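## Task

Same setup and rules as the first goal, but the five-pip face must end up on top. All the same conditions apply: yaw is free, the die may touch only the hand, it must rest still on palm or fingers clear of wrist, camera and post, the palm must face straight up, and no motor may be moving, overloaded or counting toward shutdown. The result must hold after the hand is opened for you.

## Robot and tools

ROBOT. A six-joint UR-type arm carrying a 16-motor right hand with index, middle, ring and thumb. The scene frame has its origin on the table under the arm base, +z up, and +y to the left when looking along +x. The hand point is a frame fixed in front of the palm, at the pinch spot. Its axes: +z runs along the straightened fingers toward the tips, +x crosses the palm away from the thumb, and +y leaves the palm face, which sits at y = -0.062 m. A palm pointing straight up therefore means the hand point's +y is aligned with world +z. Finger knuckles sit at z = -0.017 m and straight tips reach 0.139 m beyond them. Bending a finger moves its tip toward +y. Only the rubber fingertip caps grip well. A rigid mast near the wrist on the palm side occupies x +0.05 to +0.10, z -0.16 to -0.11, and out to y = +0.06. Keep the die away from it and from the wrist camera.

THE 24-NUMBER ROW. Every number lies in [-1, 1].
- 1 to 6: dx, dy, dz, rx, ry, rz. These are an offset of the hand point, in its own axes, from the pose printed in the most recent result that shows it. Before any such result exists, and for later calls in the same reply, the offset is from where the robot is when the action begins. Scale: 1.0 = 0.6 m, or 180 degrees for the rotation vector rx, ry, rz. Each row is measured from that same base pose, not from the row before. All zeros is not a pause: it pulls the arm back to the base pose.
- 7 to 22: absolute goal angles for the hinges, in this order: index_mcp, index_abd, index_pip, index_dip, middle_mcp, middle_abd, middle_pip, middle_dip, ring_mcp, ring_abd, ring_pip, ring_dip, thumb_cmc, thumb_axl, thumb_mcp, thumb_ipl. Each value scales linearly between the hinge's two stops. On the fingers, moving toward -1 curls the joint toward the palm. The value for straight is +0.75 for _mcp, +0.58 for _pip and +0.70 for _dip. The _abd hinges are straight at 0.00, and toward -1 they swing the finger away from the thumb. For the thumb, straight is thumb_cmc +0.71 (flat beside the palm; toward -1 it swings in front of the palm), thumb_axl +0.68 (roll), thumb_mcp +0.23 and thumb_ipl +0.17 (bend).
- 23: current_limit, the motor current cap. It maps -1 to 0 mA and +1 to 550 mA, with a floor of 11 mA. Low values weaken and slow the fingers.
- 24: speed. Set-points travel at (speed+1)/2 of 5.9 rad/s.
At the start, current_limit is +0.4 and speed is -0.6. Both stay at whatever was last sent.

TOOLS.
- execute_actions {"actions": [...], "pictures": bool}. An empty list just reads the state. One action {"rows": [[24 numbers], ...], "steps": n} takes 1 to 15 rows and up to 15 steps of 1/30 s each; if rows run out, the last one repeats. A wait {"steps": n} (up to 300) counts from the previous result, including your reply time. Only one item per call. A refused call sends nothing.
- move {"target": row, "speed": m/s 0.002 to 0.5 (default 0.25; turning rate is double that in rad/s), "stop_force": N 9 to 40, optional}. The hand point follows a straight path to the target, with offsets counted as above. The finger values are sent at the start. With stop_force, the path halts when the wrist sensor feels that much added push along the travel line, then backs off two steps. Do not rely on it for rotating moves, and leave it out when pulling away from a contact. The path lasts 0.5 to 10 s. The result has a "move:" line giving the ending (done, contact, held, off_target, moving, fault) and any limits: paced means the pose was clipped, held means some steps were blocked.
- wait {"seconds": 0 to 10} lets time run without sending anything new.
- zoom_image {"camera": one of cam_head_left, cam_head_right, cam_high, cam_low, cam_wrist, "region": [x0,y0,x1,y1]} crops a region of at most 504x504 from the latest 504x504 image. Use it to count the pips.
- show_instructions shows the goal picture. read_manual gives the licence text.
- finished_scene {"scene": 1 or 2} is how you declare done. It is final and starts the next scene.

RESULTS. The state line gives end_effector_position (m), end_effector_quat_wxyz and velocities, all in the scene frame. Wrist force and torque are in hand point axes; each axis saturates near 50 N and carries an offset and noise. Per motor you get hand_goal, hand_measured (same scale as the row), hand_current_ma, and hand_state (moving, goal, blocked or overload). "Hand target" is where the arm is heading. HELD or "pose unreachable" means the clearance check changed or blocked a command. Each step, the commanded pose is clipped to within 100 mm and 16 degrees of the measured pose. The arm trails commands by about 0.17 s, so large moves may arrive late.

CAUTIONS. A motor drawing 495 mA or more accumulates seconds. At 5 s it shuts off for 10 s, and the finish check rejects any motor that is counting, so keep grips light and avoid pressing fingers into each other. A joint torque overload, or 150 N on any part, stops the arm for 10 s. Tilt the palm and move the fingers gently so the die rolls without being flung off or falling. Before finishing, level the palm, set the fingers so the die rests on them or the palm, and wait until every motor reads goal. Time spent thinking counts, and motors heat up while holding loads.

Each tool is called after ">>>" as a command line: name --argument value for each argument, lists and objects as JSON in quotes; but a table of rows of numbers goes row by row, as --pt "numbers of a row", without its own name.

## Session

>>> execute_actions --actions '[]'

Scene clock: 0.00 s of 4800.00 s.
end_effector_position=(+0.6017, +0.0585, +0.4255) hand_goal=(+0.046, +0.000, -0.008, +0.280, +0.046, +0.000, -0.008, +0.280, +0.046, +0.000, -0.008, +0.280, -0.104, +0.266, +0.032, -0.018) hand_measured=(+0.062, +0.000, -0.006, +0.282, +0.062, +0.000, -0.006, +0.282, +0.060, +0.000, -0.006, +0.282, -0.088, +0.270, +0.034, -0.016) hand_current_ma=(+88, +0, +14, +13, +90, +0, +13, +14, +79, +0, +13, +14, +77, +25, +14, +13) hand_state=(goal, goal, goal, goal, goal, goal, goal, goal, goal, goal, goal, goal, goal, goal, goal, goal) hand_current_limit=0.40 hand_speed=-0.60 end_effector_quat_wxyz=(+0.503, +0.459, +0.516, +0.521) end_effector_velocity=(+0.000, -0.001, -0.000) end_effector_angular_velocity=(-0.000, +0.001, -0.001)
Joint positions: [-0.189 -1.175  2.212 -4.219 -1.296 -0.026]
Joint velocities: [-0.001 -0.    -0.     0.001 -0.    -0.   ]
Joint torques (N m, as the arm reports them, + toward a larger angle): no reading
Wrist force (N, on the end effector, along its own x y z axes, offset not removed): no reading
Wrist torque (N m, same axes, about the end effector's origin, offset not removed): no reading
Hand target: +0.602, +0.058, +0.425; +0.503, +0.459, +0.516, +0.521

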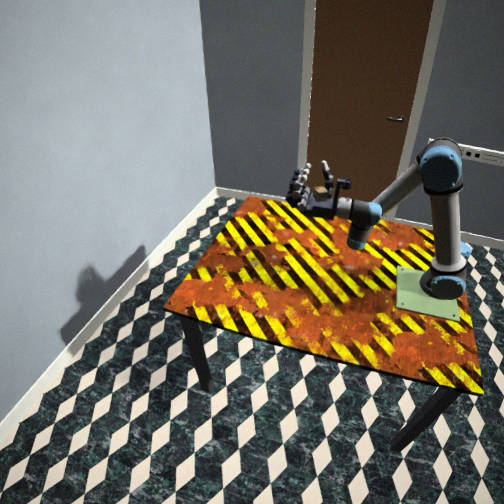

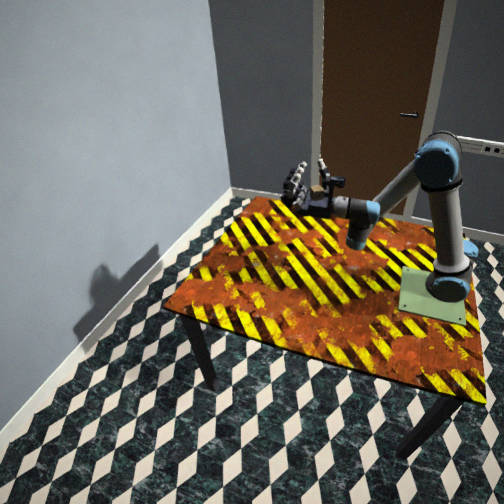

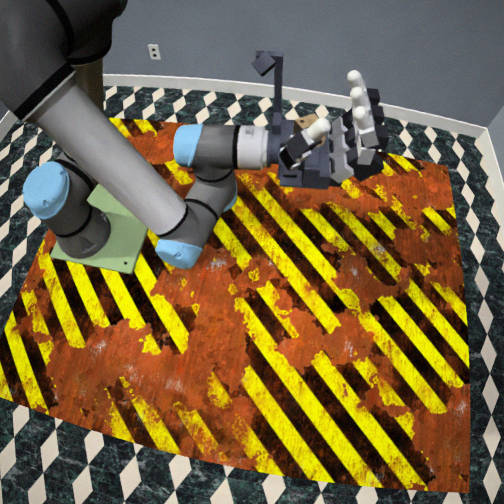

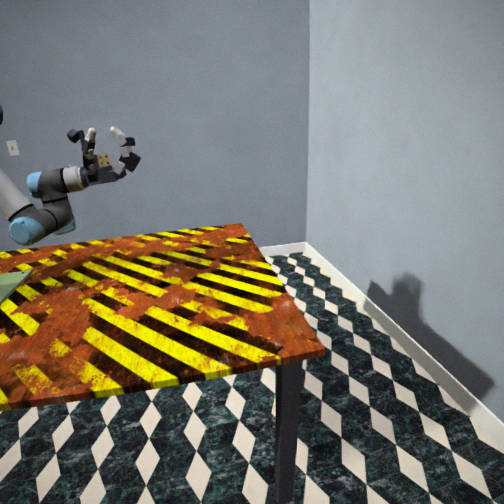

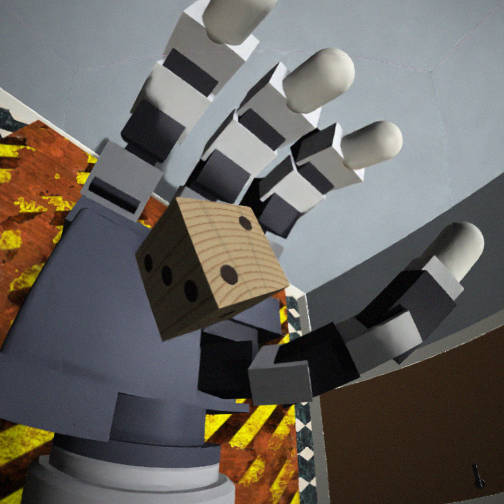

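>>> move --target '[0,0,0,0.11,0,0.015,0.75,0,0.58,-0.6,0.75,0,0.58,-0.6,0.75,0,0.58,-0.6,0.3,0.266,0.1,0.1,0.4,-0.3]' --speed 0.12

>>> zoom_image --camera "cam_high" --region '[270,60,420,200]'

Scene clock: 2.67 s of 4800.00 s.
end_effector_position=(+0.6017, +0.0585, +0.4256) hand_goal=(+0.750, +0.000, +0.580, -0.600, +0.750, +0.000, +0.580, -0.600, +0.750, +0.000, +0.580, -0.600, +0.300, +0.266, +0.100, +0.100) hand_measured=(+0.760, +0.000, +0.580, -0.596, +0.760, +0.000, +0.580, -0.596, +0.758, +0.000, +0.580, -0.596, +0.310, +0.270, +0.100, +0.098) hand_current_ma=(+56, +0, +2, +16, +57, +0, +2, +17, +49, +0, +2, +18, +48, +21, +2, -12) hand_state=(goal, goal, goal, goal, goal, goal, goal, goal, goal, goal, goal, goal, goal, goal, goal, goal) hand_current_limit=0.40 hand_speed=-0.30 end_effector_quat_wxyz=(+0.405, +0.550, +0.586, +0.436) end_effector_velocity=(+0.000, +0.000, +0.001) end_effector_angular_velocity=(+0.000, +0.012, +0.000)
Joint positions: [-0.189 -1.486  2.286 -3.625 -1.314 -0.074]
Joint velocities: [ 0.    -0.011 -0.002  0.026 -0.001 -0.002]
Joint torques (N m, as the arm reports them, + toward a larger angle): [  7.31 -27.34 -25.22  -1.45  -1.22  -1.51]
Wrist force (N, on the end effector, along its own x y z axes, offset not removed): [-1.1 -2.2 -2.2]
Wrist torque (N m, same axes, about the end effector's origin, offset not removed): [-0.09 0.26 -0.23]
Hand target: +0.602, +0.058, +0.426; +0.404, +0.550, +0.587, +0.436
Off the commanded pose: 0.000 m, 0 deg.
move: done

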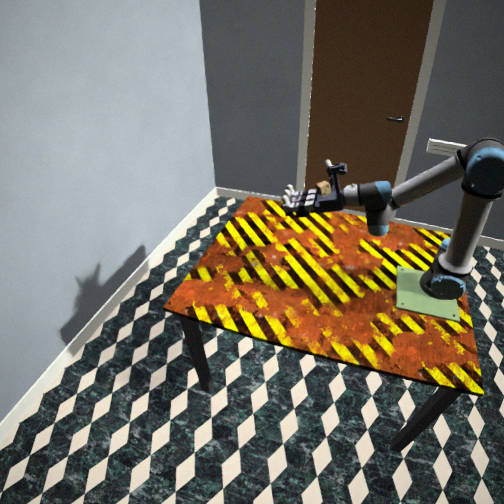

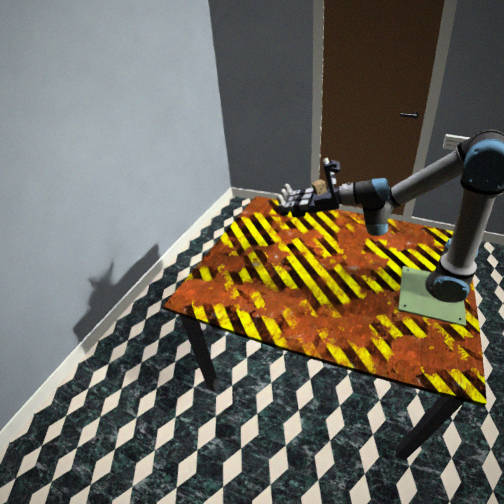

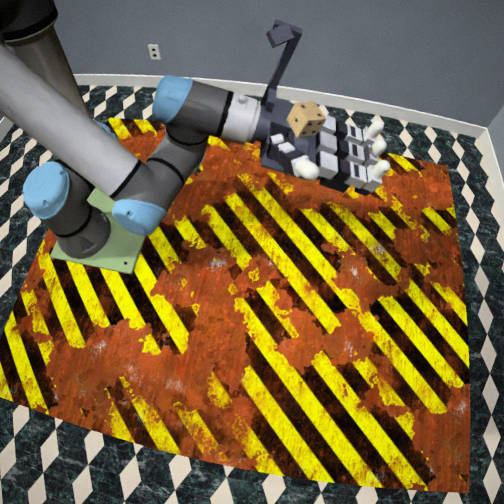

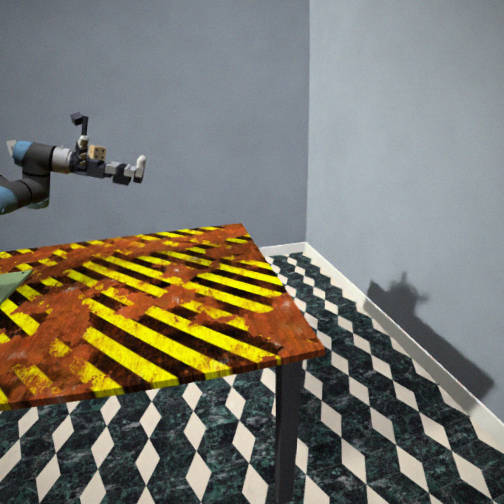

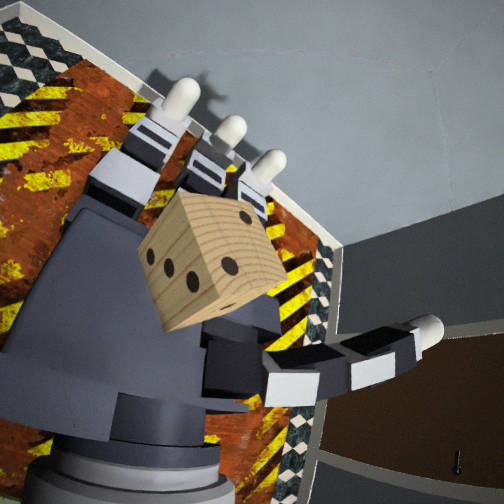

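Region (270, 60, 420, 200) of cam_high's 504x504 image, scaled by 3.360, with more detail than that image has; it fills the top 470 rows of this view, and the rest is white.

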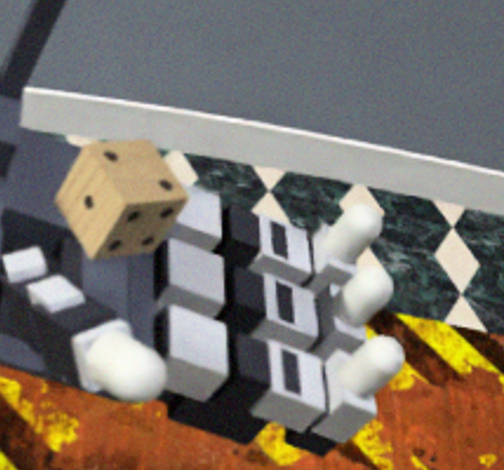

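>>> move --target '[0,0,0,0.055,0,0,0.75,0,0.58,-0.65,0.75,0,0.58,-0.65,0.75,0,0.58,-0.65,0.3,0.266,0.1,0.1,0.4,-0.3]' --speed 0.06

>>> zoom_image --camera "cam_high" --region '[270,60,420,200]'

>>> zoom_image --camera "cam_wrist" --region '[80,40,340,280]'

Scene clock: 8.43 s of 4800.00 s.
end_effector_position=(+0.6017, +0.0584, +0.4256) hand_goal=(+0.750, +0.000, +0.580, -0.650, +0.750, +0.000, +0.580, -0.650, +0.750, +0.000, +0.580, -0.650, +0.300, +0.266, +0.100, +0.100) hand_measured=(+0.760, +0.000, +0.580, -0.646, +0.764, +0.000, +0.582, -0.644, +0.760, +0.000, +0.580, -0.646, +0.310, +0.270, +0.100, +0.098) hand_current_ma=(+57, +0, +2, +17, +72, +0, +6, +34, +58, +0, +3, +18, +49, +21, +2, -12) hand_state=(goal, goal, goal, goal, goal, goal, goal, goal, goal, goal, goal, goal, goal, goal, goal, goal) hand_current_limit=0.40 hand_speed=-0.30 end_effector_quat_wxyz=(+0.356, +0.583, +0.621, +0.384) end_effector_velocity=(+0.000, -0.000, +0.000) end_effector_angular_velocity=(-0.001, +0.013, -0.000)
Joint positions: [-0.189 -1.618  2.256 -3.287 -1.33  -0.117]
Joint velocities: [-0.    -0.009 -0.004  0.027 -0.002 -0.003]
Joint torques (N m, as the arm reports them, + toward a larger angle): [  7.23 -23.63 -27.89  -1.83  -0.99  -1.41]
Wrist force (N, on the end effector, along its own x y z axes, offset not removed): [-2.8 -1.0 -0.2]
Wrist torque (N m, same axes, about the end effector's origin, offset not removed): [-0.12 0.47 -0.16]
Hand target: +0.602, +0.058, +0.426; +0.356, +0.583, +0.622, +0.384
Off the commanded pose: 0.000 m, 0 deg.
move: done

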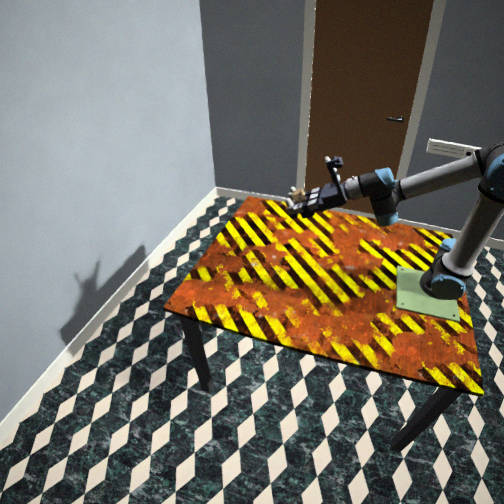

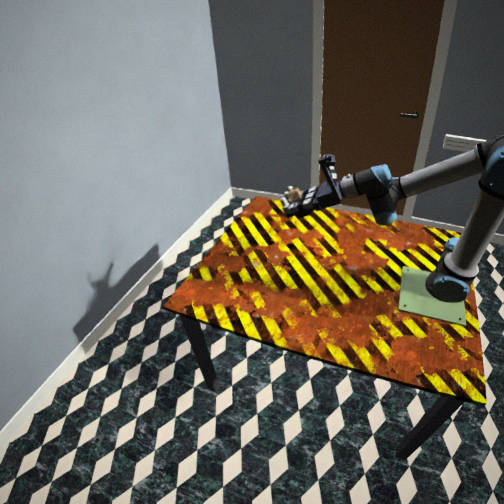

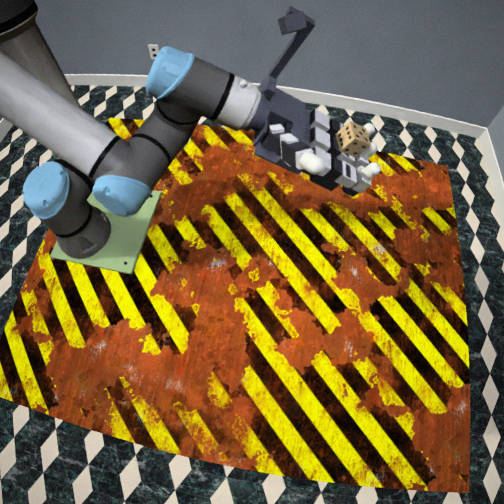

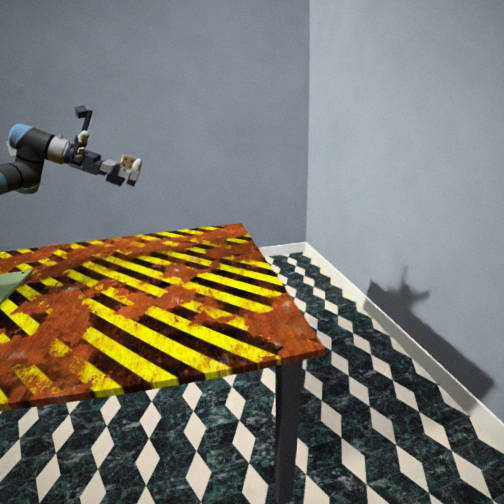

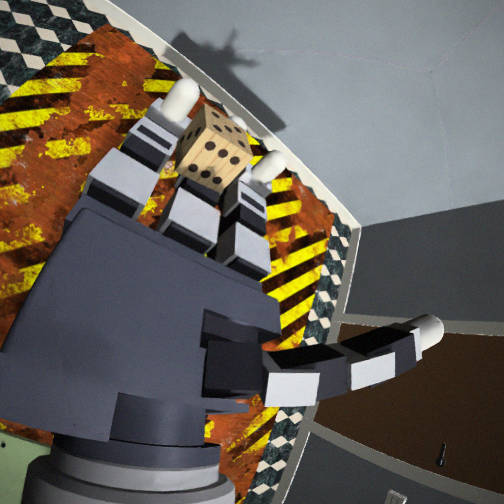

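Region (270, 60, 420, 200) of cam_high's 504x504 image, scaled by 3.360, with more detail than that image has; it fills the top 470 rows of this view, and the rest is white.

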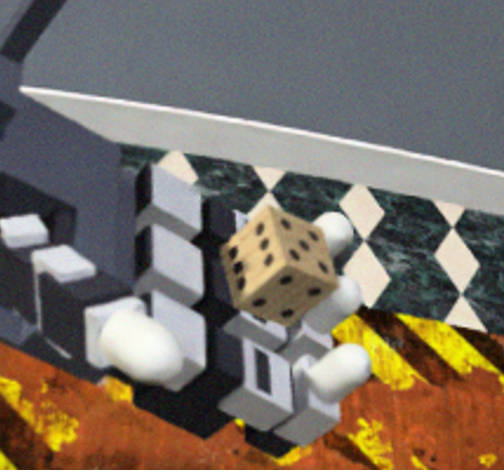

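Region (80, 40, 340, 280) of cam_wrist's 504x504 image, scaled by 1.938, with more detail than that image has; it fills the top 465 rows of this view, and the rest is white.

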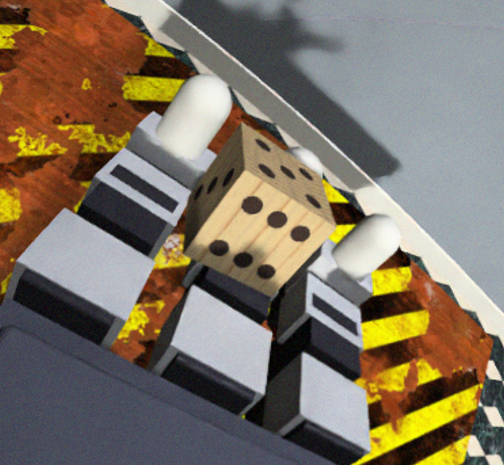

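>>> move --target '[0,0,0,-0.15,0,0,0.75,0,0.58,-0.65,0.75,0,0.58,-0.65,0.75,0,0.58,-0.65,0.3,0.266,0.1,0.1,0.4,-0.3]' --speed 0.12

>>> zoom_image --camera "cam_high" --region '[270,60,420,200]'

>>> zoom_image --camera "cam_low" --region '[70,130,180,200]'

>>> zoom_image --camera "cam_wrist" --region '[80,40,340,280]'

Scene clock: 11.73 s of 4800.00 s.
end_effector_position=(+0.6016, +0.0585, +0.4254) hand_goal=(+0.750, +0.000, +0.580, -0.650, +0.750, +0.000, +0.580, -0.650, +0.750, +0.000, +0.580, -0.650, +0.300, +0.266, +0.100, +0.100) hand_measured=(+0.760, +0.000, +0.580, -0.648, +0.764, +0.000, +0.582, -0.644, +0.760, +0.000, +0.580, -0.646, +0.310, +0.270, +0.100, +0.098) hand_current_ma=(+57, +0, +2, +15, +72, +0, +6, +27, +58, +0, +3, +16, +49, +21, +2, -12) hand_state=(goal, goal, goal, goal, goal, goal, goal, goal, goal, goal, goal, goal, goal, goal, goal, goal) hand_current_limit=0.40 hand_speed=-0.30 end_effector_quat_wxyz=(+0.482, +0.484, +0.515, +0.518) end_effector_velocity=(+0.000, -0.000, +0.000) end_effector_angular_velocity=(+0.001, -0.013, -0.001)
Joint positions: [-0.177 -1.216  2.23  -4.148 -1.316  0.007]
Joint velocities: [ 0.001  0.011 -0.006 -0.019 -0.002  0.003]
Joint torques (N m, as the arm reports them, + toward a larger angle): [  8.06 -20.98 -20.73  -3.74  -1.36   1.36]
Wrist force (N, on the end effector, along its own x y z axes, offset not removed): [0.9 -2.1 -2.1]
Wrist torque (N m, same axes, about the end effector's origin, offset not removed): [-0.03 0.07 -0.04]
Hand target: +0.602, +0.058, +0.425; +0.482, +0.483, +0.515, +0.519
Off the commanded pose: 0.000 m, 0 deg.
move: done

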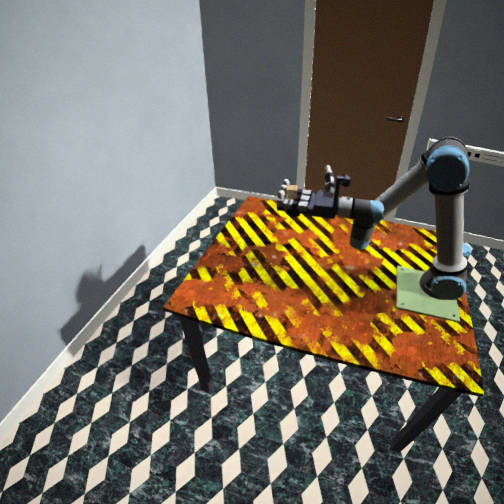

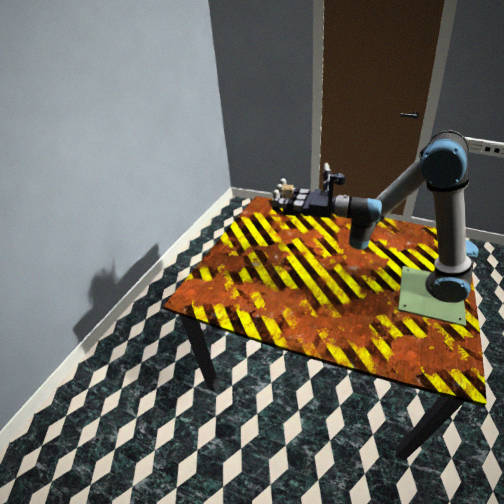

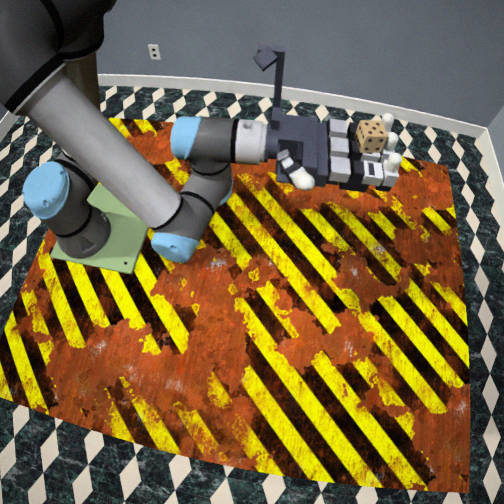

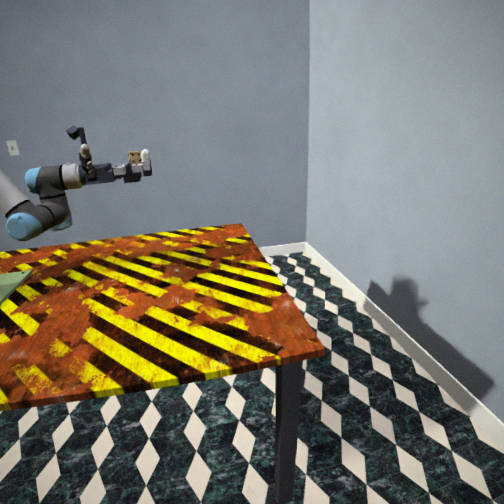

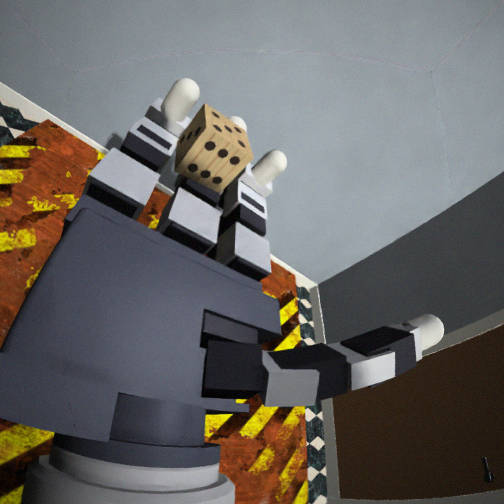

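Region (270, 60, 420, 200) of cam_high's 504x504 image, scaled by 3.360, with more detail than that image has; it fills the top 470 rows of this view, and the rest is white.

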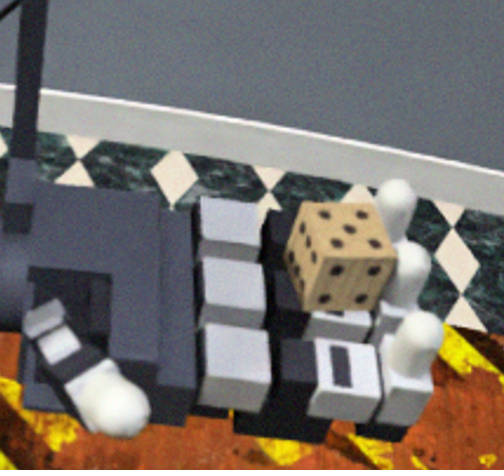

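Region (70, 130, 180, 200) of cam_low's 504x504 image, scaled by 4.582, with more detail than that image has; it fills the top 321 rows of this view, and the rest is white.

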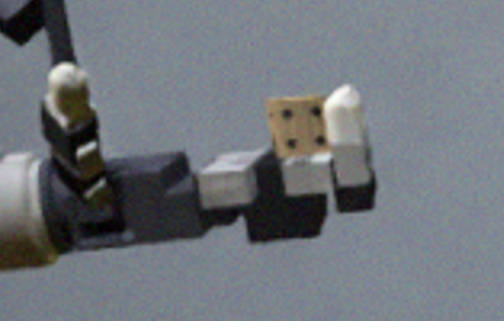

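Region (80, 40, 340, 280) of cam_wrist's 504x504 image, scaled by 1.938, with more detail than that image has; it fills the top 465 rows of this view, and the rest is white.

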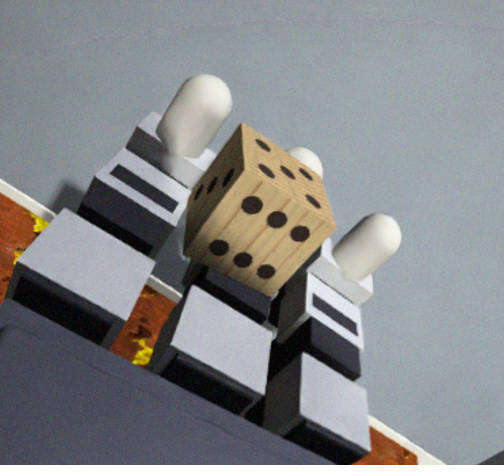

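Five is on top. I'll open the fingertips gently and check that the die stays.

>>> move --target '[0,0,0,0,0,0,0.74,0,0.58,0.6,0.73,0,0.58,0.6,0.74,0,0.58,0.6,0.5,0.266,0.1,0.1,0.4,-0.7]'

>>> zoom_image --camera "cam_high" --region '[280,60,440,200]'

>>> zoom_image --camera "cam_low" --region '[70,130,190,200]'

Scene clock: 14.30 s of 4800.00 s.
end_effector_position=(+0.6016, +0.0585, +0.4254) hand_goal=(+0.740, +0.000, +0.580, +0.600, +0.730, +0.000, +0.580, +0.600, +0.740, +0.000, +0.580, +0.600, +0.500, +0.266, +0.100, +0.100) hand_measured=(+0.760, +0.000, +0.580, +0.598, +0.762, +0.000, +0.582, +0.598, +0.760, +0.000, +0.580, +0.598, +0.510, +0.270, +0.100, +0.098) hand_current_ma=(+110, +0, +3, -11, +166, +0, +6, -12, +116, +0, +4, -13, +56, +21, +6, -10) hand_state=(blocked, goal, goal, goal, blocked, goal, goal, goal, blocked, goal, goal, goal, goal, goal, goal, goal) hand_current_limit=0.40 hand_speed=-0.70 end_effector_quat_wxyz=(+0.482, +0.484, +0.515, +0.518) end_effector_velocity=(-0.000, -0.000, +0.000) end_effector_angular_velocity=(-0.000, -0.001, -0.001)
Joint positions: [-0.177 -1.216  2.23  -4.148 -1.316  0.007]
Joint velocities: [-0.    -0.    -0.    -0.001 -0.    -0.   ]
Joint torques (N m, as the arm reports them, + toward a larger angle): [ -5.92 -34.02  -8.54  -0.68   1.43  -1.63]
Wrist force (N, on the end effector, along its own x y z axes, offset not removed): [2.5 -1.0 -1.8]
Wrist torque (N m, same axes, about the end effector's origin, offset not removed): [0.08 -0.15 0.29]
Hand target: +0.602, +0.058, +0.425; +0.482, +0.484, +0.515, +0.518
Off the commanded pose: 0.000 m, 0 deg.
move: done

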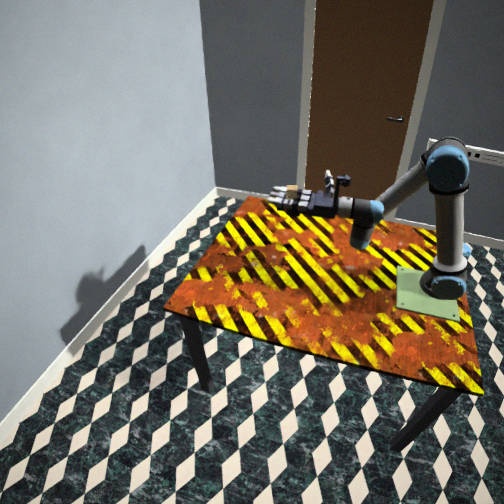

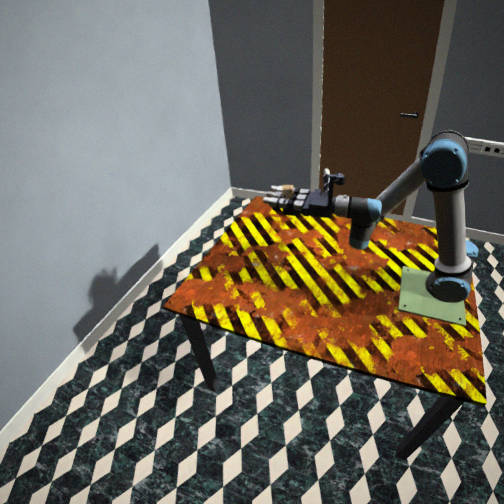

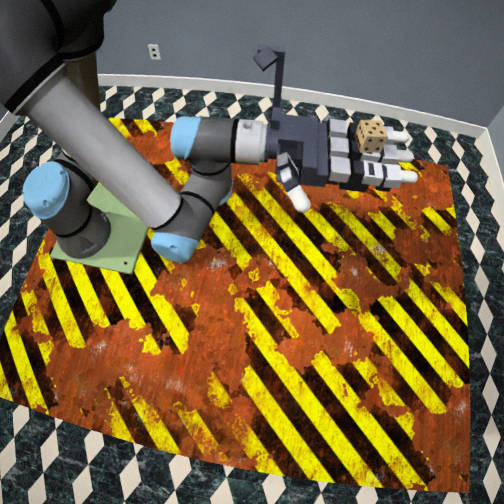

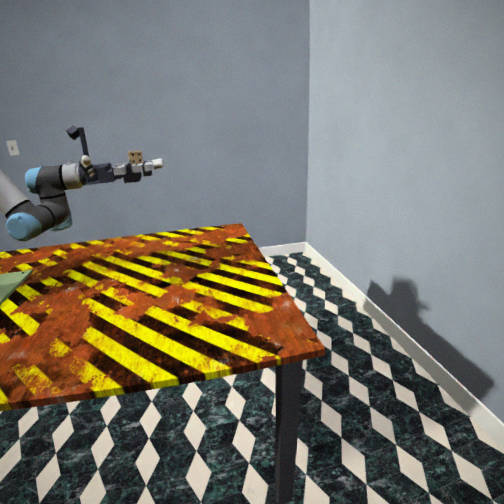

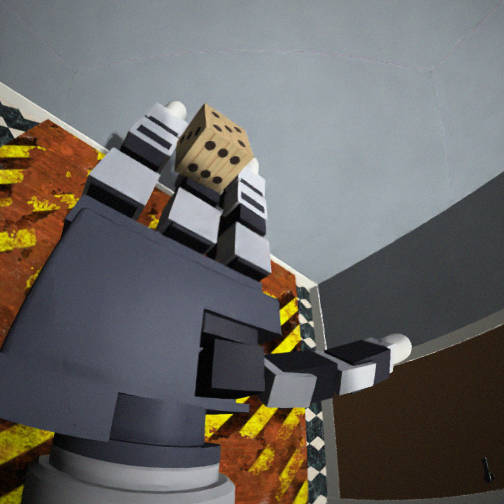

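Region (280, 60, 440, 200) of cam_high's 504x504 image, scaled by 3.150, with more detail than that image has; it fills the top 441 rows of this view, and the rest is white.

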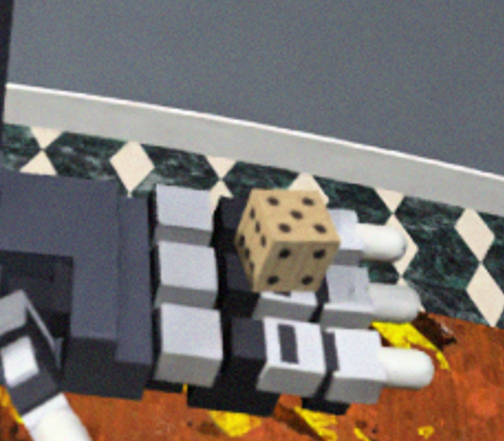

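Region (70, 130, 190, 200) of cam_low's 504x504 image, scaled by 4.200, with more detail than that image has; it fills the top 294 rows of this view, and the rest is white.

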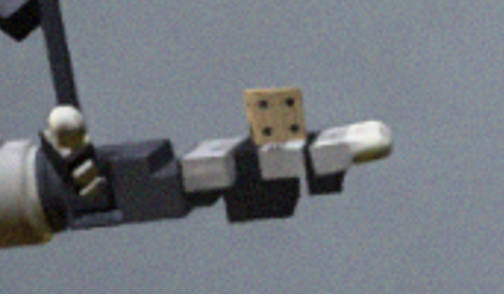

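>>> finished_scene --scene 2

The scene is finished: the task was done.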